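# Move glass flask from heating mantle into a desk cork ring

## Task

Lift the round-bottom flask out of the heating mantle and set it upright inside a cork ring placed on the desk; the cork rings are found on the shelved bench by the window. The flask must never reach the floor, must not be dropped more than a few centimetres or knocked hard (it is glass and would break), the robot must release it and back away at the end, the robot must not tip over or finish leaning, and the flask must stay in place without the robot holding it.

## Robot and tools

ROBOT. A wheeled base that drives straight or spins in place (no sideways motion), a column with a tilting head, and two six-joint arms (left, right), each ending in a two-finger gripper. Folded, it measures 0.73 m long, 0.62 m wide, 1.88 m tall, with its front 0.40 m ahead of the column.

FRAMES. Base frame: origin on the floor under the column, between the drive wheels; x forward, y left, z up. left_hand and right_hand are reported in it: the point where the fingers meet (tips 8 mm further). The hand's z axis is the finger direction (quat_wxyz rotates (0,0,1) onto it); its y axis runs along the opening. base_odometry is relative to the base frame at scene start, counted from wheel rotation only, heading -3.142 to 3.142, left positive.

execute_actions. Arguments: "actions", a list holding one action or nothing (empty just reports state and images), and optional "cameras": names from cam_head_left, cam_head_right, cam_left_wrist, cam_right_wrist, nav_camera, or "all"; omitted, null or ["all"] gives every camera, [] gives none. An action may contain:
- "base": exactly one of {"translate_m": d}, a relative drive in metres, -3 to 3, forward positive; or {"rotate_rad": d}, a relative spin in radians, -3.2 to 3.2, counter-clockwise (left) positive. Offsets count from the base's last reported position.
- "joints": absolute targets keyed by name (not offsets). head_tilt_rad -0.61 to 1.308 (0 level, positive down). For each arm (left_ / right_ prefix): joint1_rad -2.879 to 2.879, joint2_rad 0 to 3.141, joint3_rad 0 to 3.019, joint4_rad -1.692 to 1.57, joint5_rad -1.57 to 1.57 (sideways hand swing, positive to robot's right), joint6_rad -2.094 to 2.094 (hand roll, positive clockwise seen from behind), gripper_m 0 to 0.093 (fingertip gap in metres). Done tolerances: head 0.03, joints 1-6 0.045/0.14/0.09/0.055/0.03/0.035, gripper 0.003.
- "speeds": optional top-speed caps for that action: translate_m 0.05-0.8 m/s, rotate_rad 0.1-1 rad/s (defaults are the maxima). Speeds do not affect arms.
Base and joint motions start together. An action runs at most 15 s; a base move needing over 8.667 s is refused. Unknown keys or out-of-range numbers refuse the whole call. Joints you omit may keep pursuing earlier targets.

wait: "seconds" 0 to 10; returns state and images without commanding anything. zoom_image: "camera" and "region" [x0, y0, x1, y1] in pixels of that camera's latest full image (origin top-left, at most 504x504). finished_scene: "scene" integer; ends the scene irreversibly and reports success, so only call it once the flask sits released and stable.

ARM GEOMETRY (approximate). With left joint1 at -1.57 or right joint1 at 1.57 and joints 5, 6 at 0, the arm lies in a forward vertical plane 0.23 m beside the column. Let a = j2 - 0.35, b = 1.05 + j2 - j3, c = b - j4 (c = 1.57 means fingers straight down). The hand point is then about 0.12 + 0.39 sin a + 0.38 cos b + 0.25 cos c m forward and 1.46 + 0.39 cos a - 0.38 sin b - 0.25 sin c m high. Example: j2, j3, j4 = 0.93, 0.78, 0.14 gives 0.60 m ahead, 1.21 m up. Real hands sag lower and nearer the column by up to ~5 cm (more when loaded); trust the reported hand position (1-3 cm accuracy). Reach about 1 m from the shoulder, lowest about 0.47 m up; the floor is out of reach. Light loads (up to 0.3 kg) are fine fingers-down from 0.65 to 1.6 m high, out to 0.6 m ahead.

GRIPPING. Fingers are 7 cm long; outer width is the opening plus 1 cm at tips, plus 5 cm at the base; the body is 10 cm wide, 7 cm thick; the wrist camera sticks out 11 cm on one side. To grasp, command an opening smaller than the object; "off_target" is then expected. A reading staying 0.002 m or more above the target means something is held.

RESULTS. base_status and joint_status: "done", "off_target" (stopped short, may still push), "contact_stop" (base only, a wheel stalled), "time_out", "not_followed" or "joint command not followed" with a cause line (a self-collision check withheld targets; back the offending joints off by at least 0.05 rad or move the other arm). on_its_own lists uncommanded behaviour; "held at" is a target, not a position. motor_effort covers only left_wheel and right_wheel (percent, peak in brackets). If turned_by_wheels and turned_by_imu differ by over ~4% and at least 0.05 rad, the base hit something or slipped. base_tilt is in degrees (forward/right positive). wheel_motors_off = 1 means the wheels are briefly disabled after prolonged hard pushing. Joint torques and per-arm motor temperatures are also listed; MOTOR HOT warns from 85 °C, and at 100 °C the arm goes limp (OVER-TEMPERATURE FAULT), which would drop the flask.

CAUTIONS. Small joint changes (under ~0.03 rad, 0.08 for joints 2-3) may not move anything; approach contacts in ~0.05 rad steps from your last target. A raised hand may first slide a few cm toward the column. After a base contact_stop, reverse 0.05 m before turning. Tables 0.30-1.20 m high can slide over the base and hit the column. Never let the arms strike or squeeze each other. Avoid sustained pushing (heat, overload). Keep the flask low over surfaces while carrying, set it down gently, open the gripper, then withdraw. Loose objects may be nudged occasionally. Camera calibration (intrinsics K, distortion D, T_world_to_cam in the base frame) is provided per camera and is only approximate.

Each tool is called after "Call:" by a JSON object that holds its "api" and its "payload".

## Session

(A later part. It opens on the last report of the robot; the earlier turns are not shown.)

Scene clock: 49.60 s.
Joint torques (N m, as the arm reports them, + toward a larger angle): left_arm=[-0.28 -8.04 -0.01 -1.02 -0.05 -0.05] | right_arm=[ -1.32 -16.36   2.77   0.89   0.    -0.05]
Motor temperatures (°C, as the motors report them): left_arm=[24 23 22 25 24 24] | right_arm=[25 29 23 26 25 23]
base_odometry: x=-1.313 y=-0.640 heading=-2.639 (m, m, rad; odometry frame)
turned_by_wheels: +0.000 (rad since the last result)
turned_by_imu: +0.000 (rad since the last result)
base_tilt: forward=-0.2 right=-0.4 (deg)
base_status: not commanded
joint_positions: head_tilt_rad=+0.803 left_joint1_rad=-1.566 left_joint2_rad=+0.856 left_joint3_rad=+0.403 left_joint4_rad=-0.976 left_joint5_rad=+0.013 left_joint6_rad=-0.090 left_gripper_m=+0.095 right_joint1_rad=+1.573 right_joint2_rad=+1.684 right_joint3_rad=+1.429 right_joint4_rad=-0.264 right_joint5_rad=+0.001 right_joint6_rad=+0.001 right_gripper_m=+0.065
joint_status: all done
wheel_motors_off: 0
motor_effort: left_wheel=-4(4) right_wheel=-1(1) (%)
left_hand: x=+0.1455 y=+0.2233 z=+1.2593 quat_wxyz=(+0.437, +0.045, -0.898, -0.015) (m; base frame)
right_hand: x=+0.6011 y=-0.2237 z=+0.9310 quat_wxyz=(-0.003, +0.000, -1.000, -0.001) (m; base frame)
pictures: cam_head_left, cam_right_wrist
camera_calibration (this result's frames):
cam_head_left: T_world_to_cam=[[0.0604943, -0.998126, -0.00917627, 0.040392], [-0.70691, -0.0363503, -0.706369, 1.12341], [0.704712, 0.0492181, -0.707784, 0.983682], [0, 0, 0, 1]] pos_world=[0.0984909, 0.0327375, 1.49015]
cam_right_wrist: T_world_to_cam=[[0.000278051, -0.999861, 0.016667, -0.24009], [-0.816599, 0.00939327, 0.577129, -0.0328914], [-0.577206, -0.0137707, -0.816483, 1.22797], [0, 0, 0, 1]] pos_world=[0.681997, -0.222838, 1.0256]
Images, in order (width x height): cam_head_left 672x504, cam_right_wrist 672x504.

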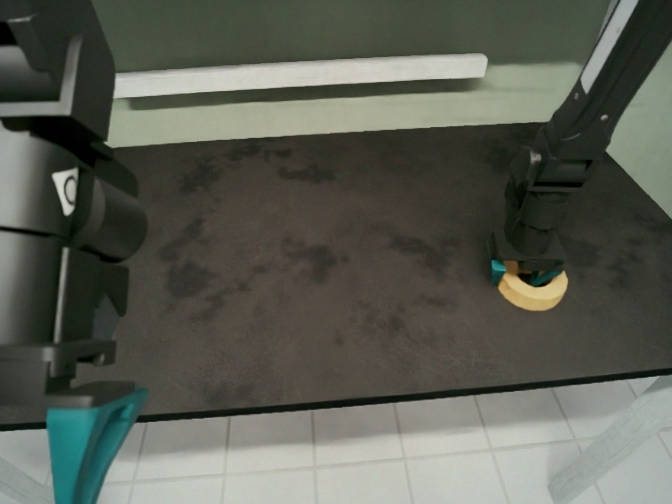

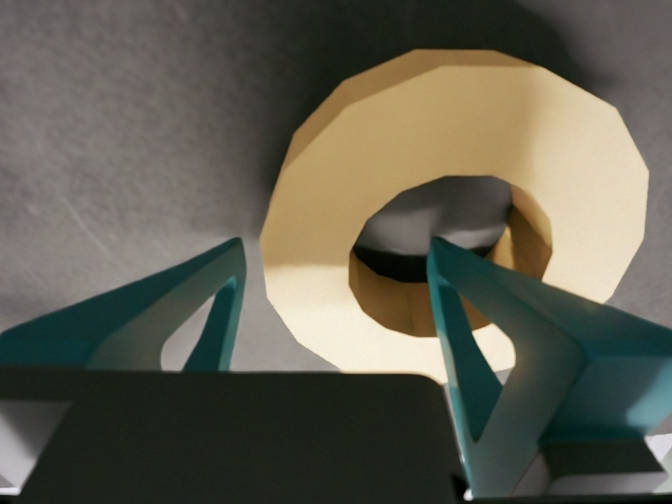

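Call:
{"api": "execute_actions", "payload": {"actions": [{"joints":{"right_joint2_rad":1.73,"right_joint3_rad":1.47}}], "cameras": []}}

Call:
{"api": "execute_actions", "payload": {"actions": [{"joints":{"right_gripper_m":0.0}}], "cameras": []}}

Call:
{"api": "execute_actions", "payload": {"actions": [{"joints":{"right_joint2_rad":1.2,"right_joint3_rad":1.1,"right_joint4_rad":-0.42}}], "cameras": []}}

Call:
{"api": "execute_actions", "payload": {"actions": [{"base":{"translate_m":-1.46}}], "cameras": []}}

Call:
{"api": "execute_actions", "payload": {"actions": [{"base":{"rotate_rad":-2.88},"joints":{"head_tilt_rad":0.6,"left_joint1_rad":-1.57,"left_joint2_rad":1.2,"left_joint3_rad":1.15,"left_joint4_rad":-0.47,"left_joint5_rad":0,"left_joint6_rad":0}}], "cameras": []}}

Call:
{"api": "execute_actions", "payload": {"actions": [{"base":{"translate_m":0.5}}]}}

Scene clock: 58.73 s.
Joint torques (N m, as the arm reports them, + toward a larger angle): left_arm=[-0.12 -8.11 -0.13 -1.01 -0.04 -0.02] | right_arm=[ -1.27 -14.81   4.25   0.89   0.    -0.05]
Motor temperatures (°C, as the motors report them): left_arm=[24 23 22 25 24 24] | right_arm=[25 30 23 26 25 23]
base_odometry: x=-1.313 y=-0.640 heading=-2.639 (m, m, rad; odometry frame)
turned_by_wheels: +0.000 (rad since the last result)
turned_by_imu: -0.001 (rad since the last result)
base_tilt: forward=-0.2 right=-0.4 (deg)
base_status: not commanded
joint_positions: head_tilt_rad=+0.803 left_joint1_rad=-1.566 left_joint2_rad=+0.856 left_joint3_rad=+0.403 left_joint4_rad=-0.976 left_joint5_rad=+0.013 left_joint6_rad=-0.090 left_gripper_m=+0.095 right_joint1_rad=+1.573 right_joint2_rad=+1.699 right_joint3_rad=+1.450 right_joint4_rad=-0.264 right_joint5_rad=+0.001 right_joint6_rad=+0.001 right_gripper_m=+0.065
joint_status: all done
wheel_motors_off: 0
motor_effort: left_wheel=-1(3) right_wheel=-1(1) (%)
left_hand: x=+0.1455 y=+0.2233 z=+1.2593 quat_wxyz=(+0.437, +0.045, -0.898, -0.015) (m; base frame)
right_hand: x=+0.6059 y=-0.2237 z=+0.9259 quat_wxyz=(-0.005, +0.000, -1.000, -0.001) (m; base frame)
pictures: none
No camera images: the call's "cameras" was empty. Leave "cameras" out to get every camera's image.

Scene clock: 59.37 s.
Joint torques (N m, as the arm reports them, + toward a larger angle): left_arm=[-0.48 -8.04 -0.04 -0.96 -0.04 -0.03] | right_arm=[ -1.42 -14.85   4.22   0.89   0.04  -0.05]
Motor temperatures (°C, as the motors report them): left_arm=[24 23 22 25 24 24] | right_arm=[25 30 23 26 25 23]
base_odometry: x=-1.313 y=-0.640 heading=-2.639 (m, m, rad; odometry frame)
turned_by_wheels: +0.000 (rad since the last result)
turned_by_imu: +0.000 (rad since the last result)
base_tilt: forward=-0.2 right=-0.4 (deg)
base_status: not commanded
joint_positions: head_tilt_rad=+0.803 left_joint1_rad=-1.566 left_joint2_rad=+0.856 left_joint3_rad=+0.403 left_joint4_rad=-0.976 left_joint5_rad=+0.013 left_joint6_rad=-0.090 left_gripper_m=+0.095 right_joint1_rad=+1.573 right_joint2_rad=+1.699 right_joint3_rad=+1.450 right_joint4_rad=-0.264 right_joint5_rad=+0.000 right_joint6_rad=+0.002 right_gripper_m=+0.023
joint_status: right_gripper_m off_target (ended at +0.023, target +0.000)
wheel_motors_off: 0
motor_effort: left_wheel=-4(2) right_wheel=-1(1) (%)
left_hand: x=+0.1455 y=+0.2233 z=+1.2593 quat_wxyz=(+0.437, +0.045, -0.898, -0.015) (m; base frame)
right_hand: x=+0.6059 y=-0.2235 z=+0.9259 quat_wxyz=(-0.005, +0.000, -1.000, -0.001) (m; base frame)
pictures: none
No camera images: the call's "cameras" was empty. Leave "cameras" out to get every camera's image.

Scene clock: 60.67 s.
Joint torques (N m, as the arm reports them, + toward a larger angle): left_arm=[-0.12 -7.94 -0.08 -0.99 -0.02 -0.04] | right_arm=[ -1.23 -13.39   3.74   0.81   0.04  -0.06]
Motor temperatures (°C, as the motors report them): left_arm=[24 23 22 25 24 24] | right_arm=[25 30 23 26 25 23]
base_odometry: x=-1.313 y=-0.640 heading=-2.639 (m, m, rad; odometry frame)
turned_by_wheels: +0.000 (rad since the last result)
turned_by_imu: +0.000 (rad since the last result)
base_tilt: forward=-0.2 right=-0.4 (deg)
base_status: not commanded
joint_positions: head_tilt_rad=+0.803 left_joint1_rad=-1.566 left_joint2_rad=+0.856 left_joint3_rad=+0.403 left_joint4_rad=-0.976 left_joint5_rad=+0.013 left_joint6_rad=-0.090 left_gripper_m=+0.095 right_joint1_rad=+1.573 right_joint2_rad=+1.176 right_joint3_rad=+1.105 right_joint4_rad=-0.422 right_joint5_rad=+0.000 right_joint6_rad=+0.002 right_gripper_m=+0.023
joint_status: all done
wheel_motors_off: 0
motor_effort: left_wheel=-3(4) right_wheel=-1(1) (%)
left_hand: x=+0.1455 y=+0.2233 z=+1.2593 quat_wxyz=(+0.437, +0.045, -0.898, -0.015) (m; base frame)
right_hand: x=+0.5823 y=-0.2240 z=+1.1265 quat_wxyz=(-0.015, +0.000, -1.000, -0.001) (m; base frame)
pictures: none
No camera images: the call's "cameras" was empty. Leave "cameras" out to get every camera's image.

Scene clock: 64.53 s.
Joint torques (N m, as the arm reports them, + toward a larger angle): left_arm=[-0.25 -8.35 -0.18 -1.04 -0.01 -0.01] | right_arm=[ -1.23 -13.26   3.82   0.82   0.04  -0.05]
Motor temperatures (°C, as the motors report them): left_arm=[24 23 22 25 24 24] | right_arm=[25 30 23 26 25 23]
base_odometry: x=-0.033 y=+0.063 heading=-2.639 (m, m, rad; odometry frame)
turned_by_wheels: +0.001 (rad since the last result)
turned_by_imu: +0.000 (rad since the last result)
base_tilt: forward=-0.2 right=-0.4 (deg)
base_status: done
joint_positions: head_tilt_rad=+0.803 left_joint1_rad=-1.566 left_joint2_rad=+0.856 left_joint3_rad=+0.405 left_joint4_rad=-0.976 left_joint5_rad=+0.013 left_joint6_rad=-0.090 left_gripper_m=+0.095 right_joint1_rad=+1.573 right_joint2_rad=+1.178 right_joint3_rad=+1.103 right_joint4_rad=-0.422 right_joint5_rad=+0.000 right_joint6_rad=+0.002 right_gripper_m=+0.023
joint_status: not commanded
wheel_motors_off: 0
motor_effort: left_wheel=+2(72) right_wheel=-1(54) (%)
left_hand: x=+0.1463 y=+0.2233 z=+1.2591 quat_wxyz=(+0.436, +0.045, -0.899, -0.015) (m; base frame)
right_hand: x=+0.5807 y=-0.2240 z=+1.1255 quat_wxyz=(-0.013, +0.000, -1.000, -0.001) (m; base frame)
pictures: none
No camera images: the call's "cameras" was empty. Leave "cameras" out to get every camera's image.

Scene clock: 68.93 s.
Joint torques (N m, as the arm reports them, + toward a larger angle): left_arm=[ -0.32 -19.21   3.64   0.25  -0.06   0.09] | right_arm=[ -1.18 -13.38   3.81   0.84   0.05  -0.06]
Motor temperatures (°C, as the motors report them): left_arm=[24 24 22 25 24 24] | right_arm=[25 30 23 26 25 23]
base_odometry: x=-0.033 y=+0.063 heading=+0.765 (m, m, rad; odometry frame)
turned_by_wheels: -2.879 (rad since the last result)
turned_by_imu: -2.848 (rad since the last result)
base_tilt: forward=-0.2 right=-0.4 (deg)
base_status: done
joint_positions: head_tilt_rad=+0.618 left_joint1_rad=-1.568 left_joint2_rad=+1.207 left_joint3_rad=+1.154 left_joint4_rad=-0.465 left_joint5_rad=+0.001 left_joint6_rad=-0.009 left_gripper_m=+0.095 right_joint1_rad=+1.573 right_joint2_rad=+1.178 right_joint3_rad=+1.103 right_joint4_rad=-0.422 right_joint5_rad=+0.000 right_joint6_rad=+0.002 right_gripper_m=+0.023
joint_status: all done
wheel_motors_off: 0
motor_effort: left_wheel=+2(56) right_wheel=-3(39) (%)
left_hand: x=+0.5903 y=+0.2262 z=+1.1207 quat_wxyz=(-0.003, +0.005, -1.000, -0.001) (m; base frame)
right_hand: x=+0.5807 y=-0.2240 z=+1.1255 quat_wxyz=(-0.013, +0.000, -1.000, -0.001) (m; base frame)
pictures: none
No camera images: the call's "cameras" was empty. Leave "cameras" out to get every camera's image.

Scene clock: 71.70 s.
Joint torques (N m, as the arm reports them, + toward a larger angle): left_arm=[ -0.48 -18.89   4.02   0.3   -0.07   0.08] | right_arm=[ -1.31 -13.48   3.84   0.82   0.05  -0.06]
Motor temperatures (°C, as the motors report them): left_arm=[24 24 22 25 24 24] | right_arm=[25 30 23 26 25 23]
base_odometry: x=+0.327 y=+0.409 heading=+0.765 (m, m, rad; odometry frame)
turned_by_wheels: +0.000 (rad since the last result)
turned_by_imu: -0.001 (rad since the last result)
base_tilt: forward=-0.2 right=-0.3 (deg)
base_status: done
joint_positions: head_tilt_rad=+0.617 left_joint1_rad=-1.568 left_joint2_rad=+1.207 left_joint3_rad=+1.147 left_joint4_rad=-0.465 left_joint5_rad=+0.001 left_joint6_rad=-0.009 left_gripper_m=+0.095 right_joint1_rad=+1.573 right_joint2_rad=+1.179 right_joint3_rad=+1.103 right_joint4_rad=-0.422 right_joint5_rad=+0.000 right_joint6_rad=+0.002 right_gripper_m=+0.023
joint_status: not commanded
wheel_motors_off: 0
motor_effort: left_wheel=+1(57) right_wheel=+0(56) (%)
left_hand: x=+0.5860 y=+0.2261 z=+1.1195 quat_wxyz=(+0.001, +0.005, -1.000, -0.001) (m; base frame)
right_hand: x=+0.5798 y=-0.2240 z=+1.1248 quat_wxyz=(-0.013, +0.000, -1.000, -0.001) (m; base frame)
pictures: cam_head_left, cam_head_right, cam_left_wrist, cam_right_wrist, nav_camera
camera_calibration (this result's frames):
cam_head_left: T_world_to_cam=[[0.0611472, -0.998126, 0.00218883, 0.0228571], [-0.563823, -0.0363503, -0.825095, 1.29909], [0.823629, 0.0492181, -0.564989, 0.757833], [0, 0, 0, 1]] pos_world=[0.106887, 0.0327375, 1.49999]
cam_head_right: T_world_to_cam=[[0.062164, -0.997856, -0.0204943, -0.0226904], [-0.579842, -0.0193943, -0.814498, 1.28816], [0.812354, 0.0625159, -0.579804, 0.786189], [0, 0, 0, 1]] pos_world=[0.109676, -0.0468082, 1.50457]
cam_left_wrist: T_world_to_cam=[[0.00249014, -0.999992, 0.00300295, 0.224304], [-0.80815, -0.000243743, 0.588977, -0.18287], [-0.588972, -0.00389347, -0.808144, 1.37514], [0, 0, 0, 1]] pos_world=[0.661571, 0.229612, 1.21834]
cam_right_wrist: T_world_to_cam=[[-0.000450221, -0.99988, 0.0154892, -0.241844], [-0.827881, 0.00906066, 0.560831, -0.137267], [-0.560904, -0.0125707, -0.827785, 1.37746], [0, 0, 0, 1]] pos_world=[0.658873, -0.223256, 1.22097]
Images, in order (width x height): cam_head_left 672x504, cam_head_right 672x504, cam_left_wrist 672x504, cam_right_wrist 672x504, nav_camera 672x504.

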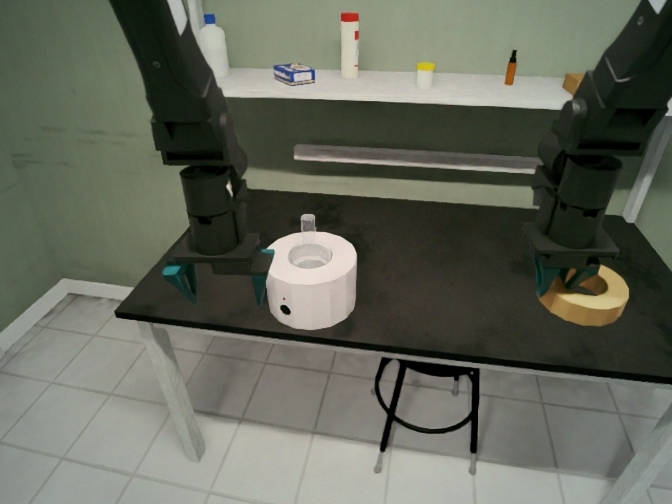

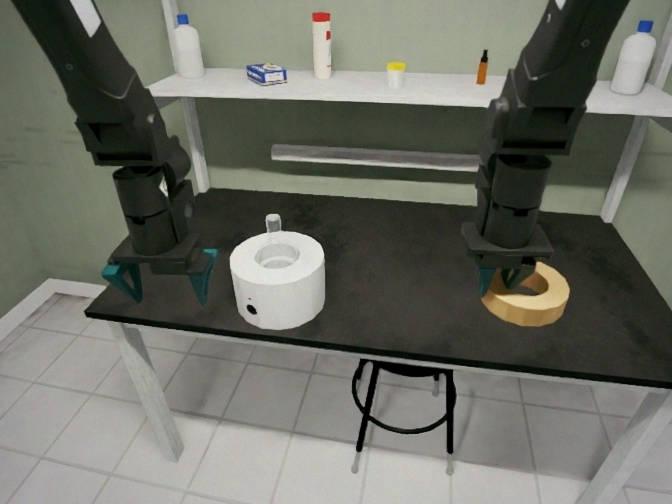

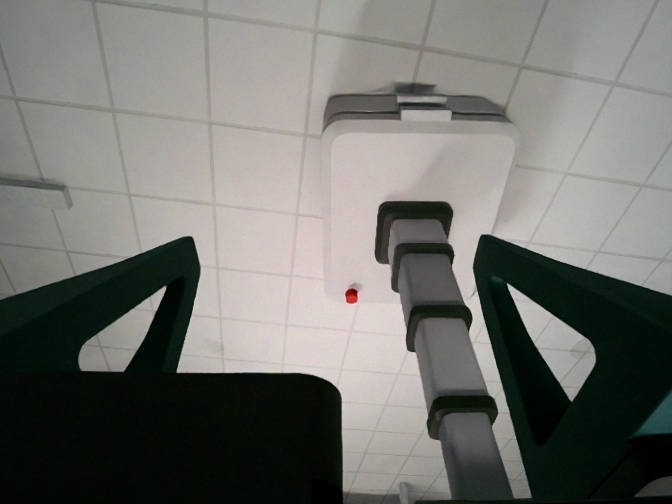

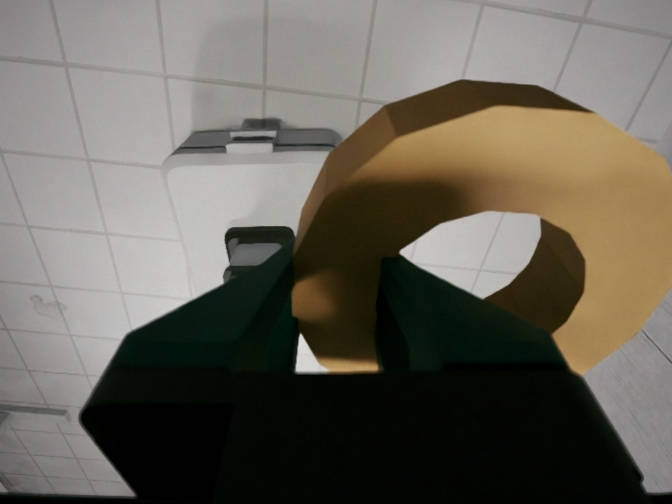

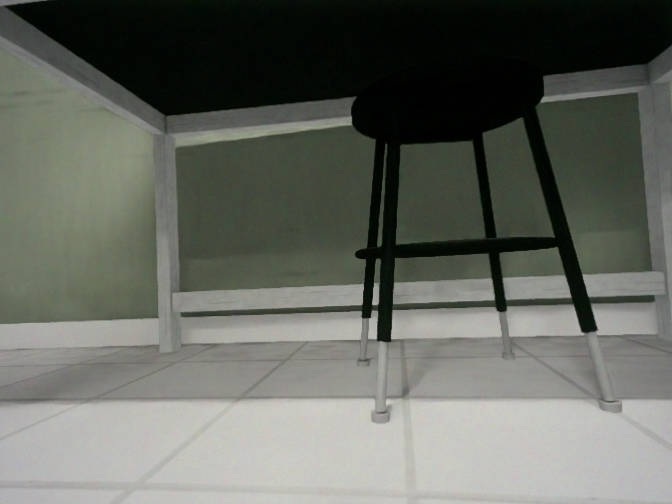

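Call:
{"api": "execute_actions", "payload": {"actions": [{"base":{"rotate_rad":-0.105},"joints":{"head_tilt_rad":0.8,"left_joint2_rad":1.1,"left_joint3_rad":1.18,"left_joint4_rad":-0.6}}], "cameras": []}}

Call:
{"api": "execute_actions", "payload": {"actions": [{"base":{"translate_m":0.22}}], "cameras": ["cam_head_right","cam_left_wrist"]}}

Scene clock: 78.40 s.
Joint torques (N m, as the arm reports them, + toward a larger angle): left_arm=[ -0.35 -18.47   5.51   0.17  -0.08   0.11] | right_arm=[ -1.18 -13.48   3.86   0.83   0.05  -0.05]
Motor temperatures (°C, as the motors report them): left_arm=[24 25 23 25 24 24] | right_arm=[25 29 23 26 25 23]
base_odometry: x=+0.328 y=+0.409 heading=+0.662 (m, m, rad; odometry frame)
turned_by_wheels: -0.103 (rad since the last result)
turned_by_imu: -0.101 (rad since the last result)
base_tilt: forward=-0.2 right=-0.4 (deg)
base_status: done
joint_positions: head_tilt_rad=+0.802 left_joint1_rad=-1.568 left_joint2_rad=+1.103 left_joint3_rad=+1.167 left_joint4_rad=-0.595 left_joint5_rad=+0.001 left_joint6_rad=-0.009 left_gripper_m=+0.095 right_joint1_rad=+1.573 right_joint2_rad=+1.179 right_joint3_rad=+1.103 right_joint4_rad=-0.422 right_joint5_rad=-0.001 right_joint6_rad=+0.002 right_gripper_m=+0.023
joint_status: all done
wheel_motors_off: 0
motor_effort: left_wheel=-1(49) right_wheel=-1(52) (%)
left_hand: x=+0.5981 y=+0.2256 z=+1.1723 quat_wxyz=(+0.003, +0.005, -1.000, -0.001) (m; base frame)
right_hand: x=+0.5798 y=-0.2241 z=+1.1248 quat_wxyz=(-0.013, +0.000, -1.000, -0.001) (m; base frame)
pictures: none
No camera images: the call's "cameras" was empty. Leave "cameras" out to get every camera's image.

Scene clock: 80.50 s.
Joint torques (N m, as the arm reports them, + toward a larger angle): left_arm=[ -0.42 -18.32   5.38   0.33  -0.01   0.13] | right_arm=[ -1.28 -13.76   3.79   0.76   0.05  -0.05]
Motor temperatures (°C, as the motors report them): left_arm=[24 25 23 25 24 24] | right_arm=[25 29 23 26 25 23]
base_odometry: x=+0.501 y=+0.545 heading=+0.661 (m, m, rad; odometry frame)
turned_by_wheels: -0.001 (rad since the last result)
turned_by_imu: -0.002 (rad since the last result)
base_tilt: forward=-0.2 right=-0.4 (deg)
base_status: done
joint_positions: head_tilt_rad=+0.803 left_joint1_rad=-1.568 left_joint2_rad=+1.103 left_joint3_rad=+1.169 left_joint4_rad=-0.597 left_joint5_rad=+0.001 left_joint6_rad=-0.009 left_gripper_m=+0.095 right_joint1_rad=+1.573 right_joint2_rad=+1.181 right_joint3_rad=+1.103 right_joint4_rad=-0.422 right_joint5_rad=-0.001 right_joint6_rad=+0.002 right_gripper_m=+0.023
joint_status: not commanded
wheel_motors_off: 0
motor_effort: left_wheel=+0(44) right_wheel=+1(67) (%)
left_hand: x=+0.5985 y=+0.2256 z=+1.1726 quat_wxyz=(+0.004, +0.005, -1.000, -0.001) (m; base frame)
right_hand: x=+0.5794 y=-0.2241 z=+1.1241 quat_wxyz=(-0.012, +0.000, -1.000, -0.001) (m; base frame)
pictures: cam_head_right, cam_left_wrist
camera_calibration (this result's frames):
cam_head_right: T_world_to_cam=[[0.0573048, -0.997856, -0.0316312, -0.00529675], [-0.720398, -0.0193943, -0.69329, 1.10853], [0.69119, 0.0625159, -0.719964, 1.00809], [0, 0, 0, 1]] pos_world=[0.1021, -0.0468082, 1.49415]
cam_left_wrist: T_world_to_cam=[[0.00214165, -0.999991, 0.00365847, 0.223041], [-0.804766, 0.000448108, 0.593591, -0.211654], [-0.593588, -0.00421548, -0.804758, 1.4243], [0, 0, 0, 1]] pos_world=[0.674634, 0.229138, 1.27103]
Images, in order (width x height): cam_head_right 672x504, cam_left_wrist 672x504.

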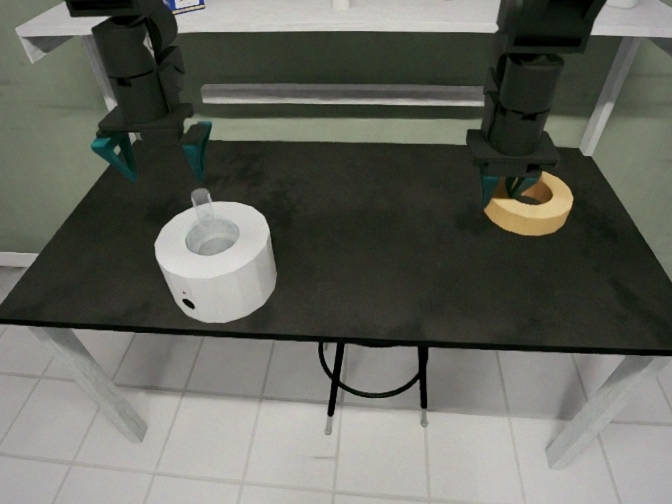

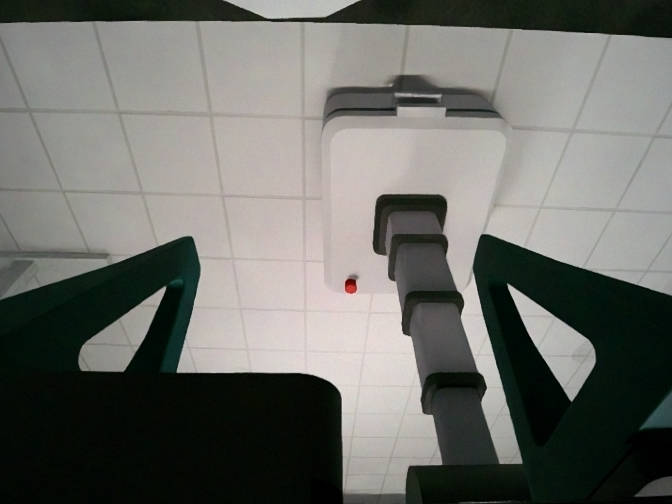

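Call:
{"api": "execute_actions", "payload": {"actions": [{"base":{"rotate_rad":0.055},"joints":{"left_joint2_rad":1.35,"left_joint3_rad":1.26,"left_joint4_rad":-0.43}}], "cameras": []}}

Call:
{"api": "execute_actions", "payload": {"actions": [{"base":{"translate_m":0.15}}], "cameras": ["cam_head_right","cam_left_wrist"]}}

Scene clock: 85.10 s.
Joint torques (N m, as the arm reports them, + toward a larger angle): left_arm=[ -0.38 -20.3    4.35   0.3   -0.07   0.08] | right_arm=[ -1.29 -13.46   3.91   0.83   0.05  -0.05]
Motor temperatures (°C, as the motors report them): left_arm=[24 25 23 25 24 24] | right_arm=[25 30 23 26 25 23]
base_odometry: x=+0.501 y=+0.545 heading=+0.714 (m, m, rad; odometry frame)
turned_by_wheels: +0.053 (rad since the last result)
turned_by_imu: +0.052 (rad since the last result)
base_tilt: forward=-0.1 right=-0.4 (deg)
base_status: done
joint_positions: head_tilt_rad=+0.803 left_joint1_rad=-1.568 left_joint2_rad=+1.365 left_joint3_rad=+1.247 left_joint4_rad=-0.430 left_joint5_rad=+0.001 left_joint6_rad=-0.009 left_gripper_m=+0.095 right_joint1_rad=+1.573 right_joint2_rad=+1.181 right_joint3_rad=+1.103 right_joint4_rad=-0.422 right_joint5_rad=-0.001 right_joint6_rad=+0.002 right_gripper_m=+0.023
joint_status: all done
wheel_motors_off: 0
motor_effort: left_wheel=-2(44) right_wheel=+2(41) (%)
left_hand: x=+0.5963 y=+0.2259 z=+1.0611 quat_wxyz=(+0.012, +0.005, -1.000, -0.001) (m; base frame)
right_hand: x=+0.5794 y=-0.2241 z=+1.1241 quat_wxyz=(-0.012, +0.000, -1.000, -0.001) (m; base frame)
pictures: none
No camera images: the call's "cameras" was empty. Leave "cameras" out to get every camera's image.

Scene clock: 87.10 s.
Joint torques (N m, as the arm reports them, + toward a larger angle): left_arm=[ -0.23 -20.52   3.98   0.34  -0.08   0.09] | right_arm=[ -1.16 -13.64   3.86   0.78   0.06  -0.06]
Motor temperatures (°C, as the motors report them): left_arm=[24 25 23 25 24 24] | right_arm=[25 30 23 26 25 23]
base_odometry: x=+0.615 y=+0.643 heading=+0.715 (m, m, rad; odometry frame)
turned_by_wheels: +0.001 (rad since the last result)
turned_by_imu: +0.001 (rad since the last result)
base_tilt: forward=-0.1 right=-0.3 (deg)
base_status: done
joint_positions: head_tilt_rad=+0.803 left_joint1_rad=-1.568 left_joint2_rad=+1.363 left_joint3_rad=+1.253 left_joint4_rad=-0.430 left_joint5_rad=+0.001 left_joint6_rad=-0.009 left_gripper_m=+0.095 right_joint1_rad=+1.573 right_joint2_rad=+1.183 right_joint3_rad=+1.102 right_joint4_rad=-0.421 right_joint5_rad=-0.001 right_joint6_rad=+0.002 right_gripper_m=+0.023
joint_status: not commanded
wheel_motors_off: 0
motor_effort: left_wheel=+0(59) right_wheel=-1(45) (%)
left_hand: x=+0.6010 y=+0.2259 z=+1.0632 quat_wxyz=(+0.008, +0.005, -1.000, -0.001) (m; base frame)
right_hand: x=+0.5786 y=-0.2241 z=+1.1230 quat_wxyz=(-0.011, +0.000, -1.000, -0.001) (m; base frame)
pictures: cam_head_right, cam_left_wrist
camera_calibration (this result's frames):
cam_head_right: T_world_to_cam=[[0.0573011, -0.997856, -0.0316379, -0.00528617], [-0.720479, -0.0193943, -0.693205, 1.1084], [0.691105, 0.0625159, -0.720046, 1.00822], [0, 0, 0, 1]] pos_world=[0.102095, -0.0468082, 1.49415]
cam_left_wrist: T_world_to_cam=[[0.00218778, -0.999991, 0.00365085, 0.223649], [-0.799985, 0.000440395, 0.600019, -0.154476], [-0.600015, -0.00423334, -0.799977, 1.33653], [0, 0, 0, 1]] pos_world=[0.677872, 0.229373, 1.16107]
Images, in order (width x height): cam_head_right 672x504, cam_left_wrist 672x504.

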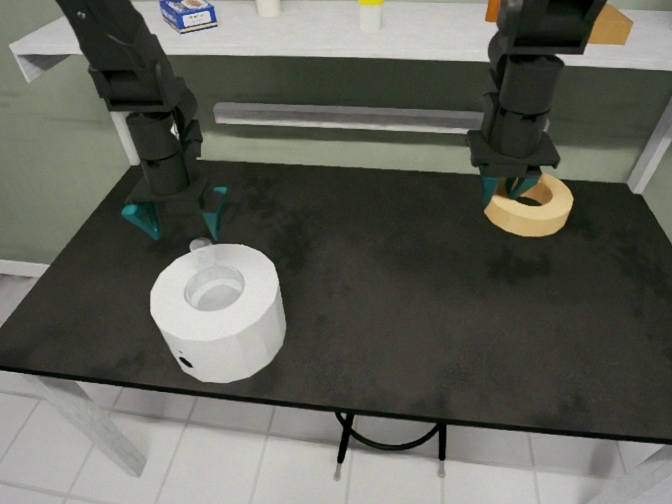

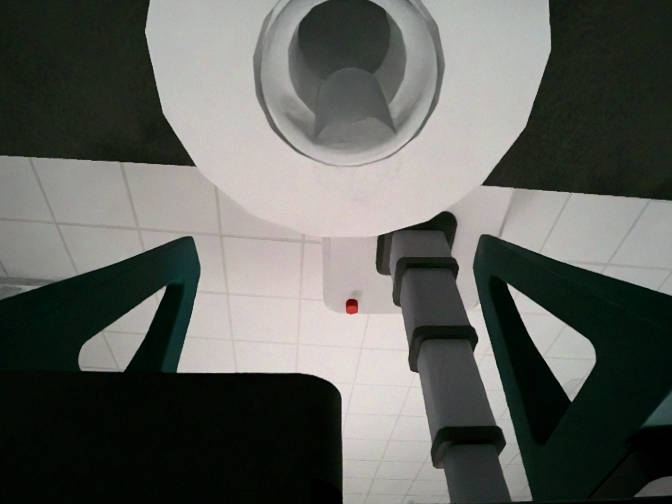

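Call:
{"api": "execute_actions", "payload": {"actions": [{"joints":{"left_joint2_rad":1.52,"left_joint3_rad":1.36,"left_joint4_rad":-0.35}}], "cameras": ["cam_head_right","cam_left_wrist"]}}

Scene clock: 92.27 s.
Joint torques (N m, as the arm reports them, + toward a larger angle): left_arm=[ -0.17 -19.29   3.58   0.48  -0.05   0.11] | right_arm=[ -1.1  -13.65   3.9    0.78   0.06  -0.06]
Motor temperatures (°C, as the motors report them): left_arm=[24 25 23 25 24 24] | right_arm=[25 30 23 26 25 23]
base_odometry: x=+0.615 y=+0.643 heading=+0.715 (m, m, rad; odometry frame)
turned_by_wheels: +0.000 (rad since the last result)
turned_by_imu: -0.001 (rad since the last result)
base_tilt: forward=-0.2 right=-0.4 (deg)
base_status: not commanded
joint_positions: head_tilt_rad=+0.803 left_joint1_rad=-1.568 left_joint2_rad=+1.515 left_joint3_rad=+1.353 left_joint4_rad=-0.348 left_joint5_rad=+0.001 left_joint6_rad=-0.009 left_gripper_m=+0.095 right_joint1_rad=+1.573 right_joint2_rad=+1.183 right_joint3_rad=+1.102 right_joint4_rad=-0.421 right_joint5_rad=-0.001 right_joint6_rad=+0.002 right_gripper_m=+0.023
joint_status: all done
wheel_motors_off: 0
motor_effort: left_wheel=+2(1) right_wheel=-1(1) (%)
left_hand: x=+0.6165 y=+0.2260 z=+1.0037 quat_wxyz=(-0.007, +0.005, -1.000, -0.001) (m; base frame)
right_hand: x=+0.5786 y=-0.2241 z=+1.1230 quat_wxyz=(-0.011, +0.000, -1.000, -0.001) (m; base frame)
pictures: cam_head_right, cam_left_wrist
camera_calibration (this result's frames):
cam_head_right: T_world_to_cam=[[0.0573011, -0.997856, -0.0316379, -0.00528616], [-0.720479, -0.0193943, -0.693205, 1.1084], [0.691105, 0.0625159, -0.720046, 1.00822], [0, 0, 0, 1]] pos_world=[0.102095, -0.0468082, 1.49415]
cam_left_wrist: T_world_to_cam=[[0.00201837, -0.999991, 0.00367696, 0.224055], [-0.817262, 0.000469371, 0.576265, -0.0718325], [-0.576262, -0.00416816, -0.817254, 1.30088], [0, 0, 0, 1]] pos_world=[0.69049, 0.229509, 1.10372]
Images, in order (width x height): cam_head_right 672x504, cam_left_wrist 672x504.

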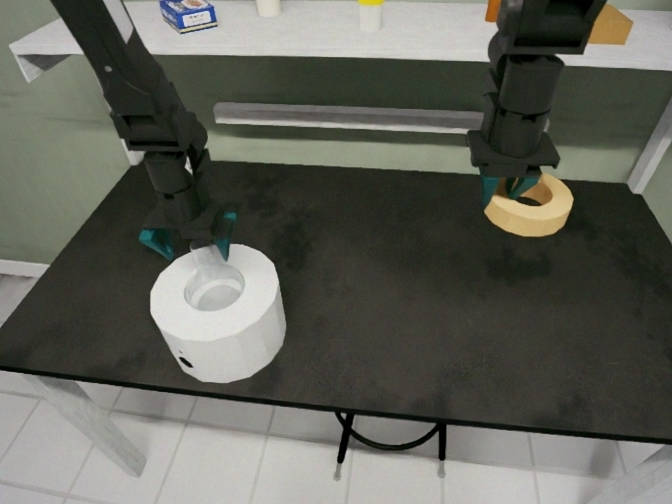

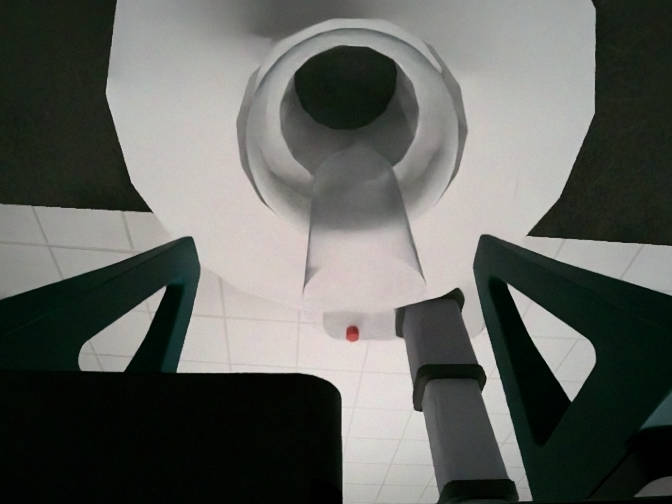

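Call:
{"api": "execute_actions", "payload": {"actions": [{"base":{"rotate_rad":-0.015},"joints":{"left_joint2_rad":1.57,"left_joint3_rad":1.40,"left_joint4_rad":-0.34,"left_gripper_m":0.06}}], "cameras": ["cam_left_wrist"]}}

Call:
{"api": "execute_actions", "payload": {"actions": [{"joints":{"left_gripper_m":0.0}}], "cameras": ["cam_left_wrist"]}}

Call:
{"api": "execute_actions", "payload": {"actions": [{"joints":{"left_joint2_rad":1.42,"left_joint3_rad":1.33,"left_joint4_rad":-0.42}}], "cameras": ["cam_head_right","cam_left_wrist"]}}

Scene clock: 98.30 s.
Joint torques (N m, as the arm reports them, + toward a larger angle): left_arm=[ -0.2  -18.31   3.91   0.63  -0.04   0.09] | right_arm=[ -1.04 -13.66   3.85   0.74   0.05  -0.06]
Motor temperatures (°C, as the motors report them): left_arm=[24 26 23 25 24 24] | right_arm=[25 30 23 26 25 23]
base_odometry: x=+0.615 y=+0.643 heading=+0.701 (m, m, rad; odometry frame)
turned_by_wheels: -0.013 (rad since the last result)
turned_by_imu: -0.014 (rad since the last result)
base_tilt: forward=-0.2 right=-0.4 (deg)
base_status: done
joint_positions: head_tilt_rad=+0.803 left_joint1_rad=-1.572 left_joint2_rad=+1.545 left_joint3_rad=+1.389 left_joint4_rad=-0.345 left_joint5_rad=+0.001 left_joint6_rad=-0.009 left_gripper_m=+0.060 right_joint1_rad=+1.573 right_joint2_rad=+1.183 right_joint3_rad=+1.102 right_joint4_rad=-0.421 right_joint5_rad=-0.001 right_joint6_rad=+0.002 right_gripper_m=+0.023
joint_status: all done
wheel_motors_off: 0
motor_effort: left_wheel=+0(41) right_wheel=-1(42) (%)
left_hand: x=+0.6252 y=+0.2235 z=+0.9937 quat_wxyz=(-0.011, +0.004, -1.000, +0.001) (m; base frame)
right_hand: x=+0.5786 y=-0.2243 z=+1.1230 quat_wxyz=(-0.011, +0.000, -1.000, -0.001) (m; base frame)
pictures: cam_left_wrist
camera_calibration (this result's frames):
cam_left_wrist: T_world_to_cam=[[0.0000624901, -0.999976, 0.00698714, 0.219468], [-0.822066, 0.00392705, 0.569379, -0.0499076], [-0.569393, -0.00577946, -0.822045, 1.29851], [0, 0, 0, 1]] pos_world=[0.698323, 0.227164, 1.09432]
Images, in order (width x height): cam_left_wrist 672x504.

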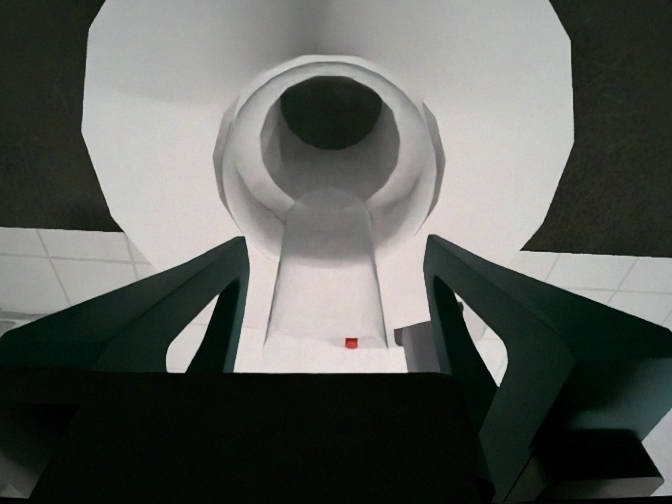

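Scene clock: 98.93 s.
Joint torques (N m, as the arm reports them, + toward a larger angle): left_arm=[  0.2  -18.13   3.89   0.6    0.06   0.1 ] | right_arm=[ -1.13 -13.69   3.84   0.78   0.06  -0.05]
Motor temperatures (°C, as the motors report them): left_arm=[24 26 23 25 24 24] | right_arm=[25 30 23 26 25 23]
base_odometry: x=+0.615 y=+0.643 heading=+0.701 (m, m, rad; odometry frame)
turned_by_wheels: +0.000 (rad since the last result)
turned_by_imu: +0.000 (rad since the last result)
base_tilt: forward=-0.2 right=-0.4 (deg)
base_status: not commanded
joint_positions: head_tilt_rad=+0.803 left_joint1_rad=-1.571 left_joint2_rad=+1.545 left_joint3_rad=+1.389 left_joint4_rad=-0.345 left_joint5_rad=-0.002 left_joint6_rad=-0.008 left_gripper_m=+0.033 right_joint1_rad=+1.573 right_joint2_rad=+1.183 right_joint3_rad=+1.102 right_joint4_rad=-0.421 right_joint5_rad=-0.001 right_joint6_rad=+0.002 right_gripper_m=+0.023
joint_status: left_gripper_m off_target (ended at +0.033, target +0.000)
wheel_motors_off: 0
motor_effort: left_wheel=+1(2) right_wheel=-2(2) (%)
left_hand: x=+0.6252 y=+0.2245 z=+0.9937 quat_wxyz=(-0.011, +0.004, -1.000, -0.001) (m; base frame)
right_hand: x=+0.5786 y=-0.2243 z=+1.1230 quat_wxyz=(-0.011, +0.000, -1.000, -0.001) (m; base frame)
pictures: cam_left_wrist
camera_calibration (this result's frames):
cam_left_wrist: T_world_to_cam=[[0.000131038, -0.999995, 0.00326686, 0.224164], [-0.822067, 0.0017524, 0.569388, -0.0494311], [-0.569391, -0.00276019, -0.822062, 1.29786], [0, 0, 0, 1]] pos_world=[0.698323, 0.227832, 1.09433]
Images, in order (width x height): cam_left_wrist 672x504.

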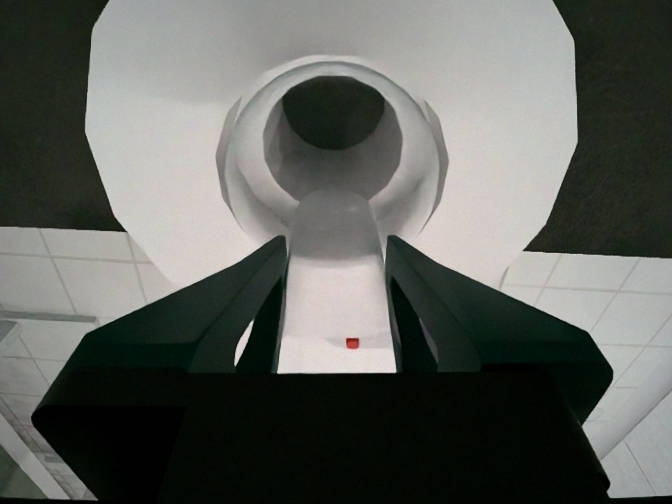

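Scene clock: 99.87 s.
Joint torques (N m, as the arm reports them, + toward a larger angle): left_arm=[ -0.12 -20.86   3.54   0.05   0.06   0.12] | right_arm=[ -1.24 -13.78   3.81   0.79   0.06  -0.05]
Motor temperatures (°C, as the motors report them): left_arm=[24 26 23 25 24 24] | right_arm=[25 30 23 26 25 23]
base_odometry: x=+0.615 y=+0.643 heading=+0.701 (m, m, rad; odometry frame)
turned_by_wheels: +0.000 (rad since the last result)
turned_by_imu: +0.000 (rad since the last result)
base_tilt: forward=-0.2 right=-0.4 (deg)
base_status: not commanded
joint_positions: head_tilt_rad=+0.803 left_joint1_rad=-1.571 left_joint2_rad=+1.433 left_joint3_rad=+1.330 left_joint4_rad=-0.412 left_joint5_rad=-0.002 left_joint6_rad=-0.008 left_gripper_m=+0.033 right_joint1_rad=+1.573 right_joint2_rad=+1.183 right_joint3_rad=+1.102 right_joint4_rad=-0.421 right_joint5_rad=-0.001 right_joint6_rad=+0.002 right_gripper_m=+0.023
joint_status: all done
wheel_motors_off: 0
motor_effort: left_wheel=+3(1) right_wheel=-3(3) (%)
left_hand: x=+0.6225 y=+0.2245 z=+1.0408 quat_wxyz=(-0.004, +0.004, -1.000, -0.001) (m; base frame)
right_hand: x=+0.5786 y=-0.2243 z=+1.1230 quat_wxyz=(-0.011, +0.000, -1.000, -0.001) (m; base frame)
pictures: cam_head_right, cam_left_wrist
camera_calibration (this result's frames):
cam_head_right: T_world_to_cam=[[0.0573011, -0.997856, -0.0316379, -0.00528617], [-0.720479, -0.0193943, -0.693205, 1.1084], [0.691105, 0.0625159, -0.720046, 1.00822], [0, 0, 0, 1]] pos_world=[0.102095, -0.0468082, 1.49415]
cam_left_wrist: T_world_to_cam=[[-0.00059447, -0.999995, 0.00325388, 0.224502], [-0.814168, 0.0023733, 0.580625, -0.0951633], [-0.58063, -0.00230404, -0.814165, 1.33376], [0, 0, 0, 1]] pos_world=[0.697075, 0.2278, 1.14042]
Images, in order (width x height): cam_head_right 672x504, cam_left_wrist 672x504.

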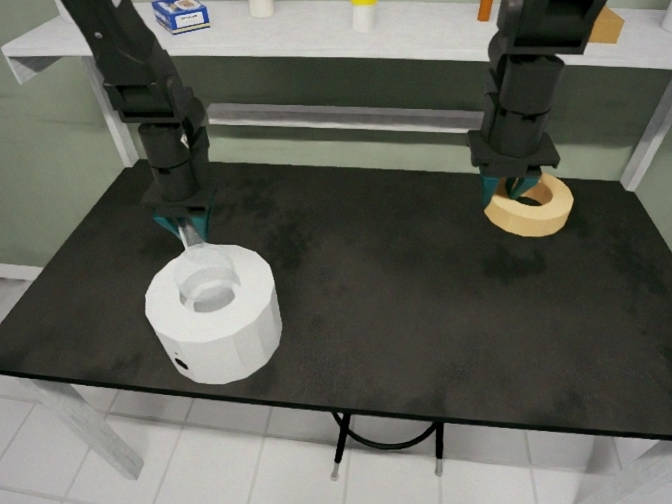

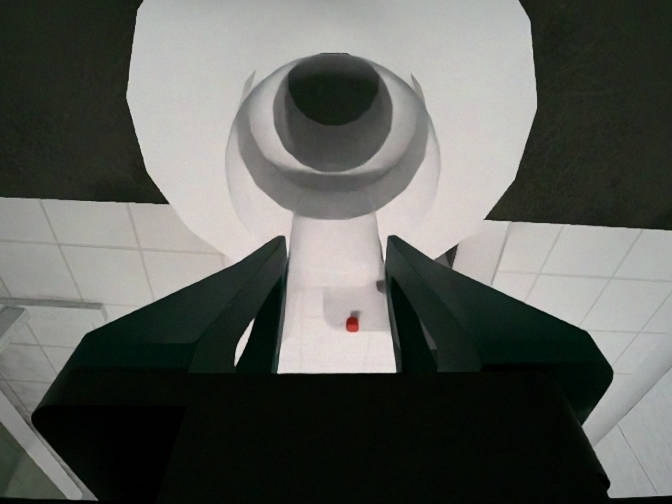

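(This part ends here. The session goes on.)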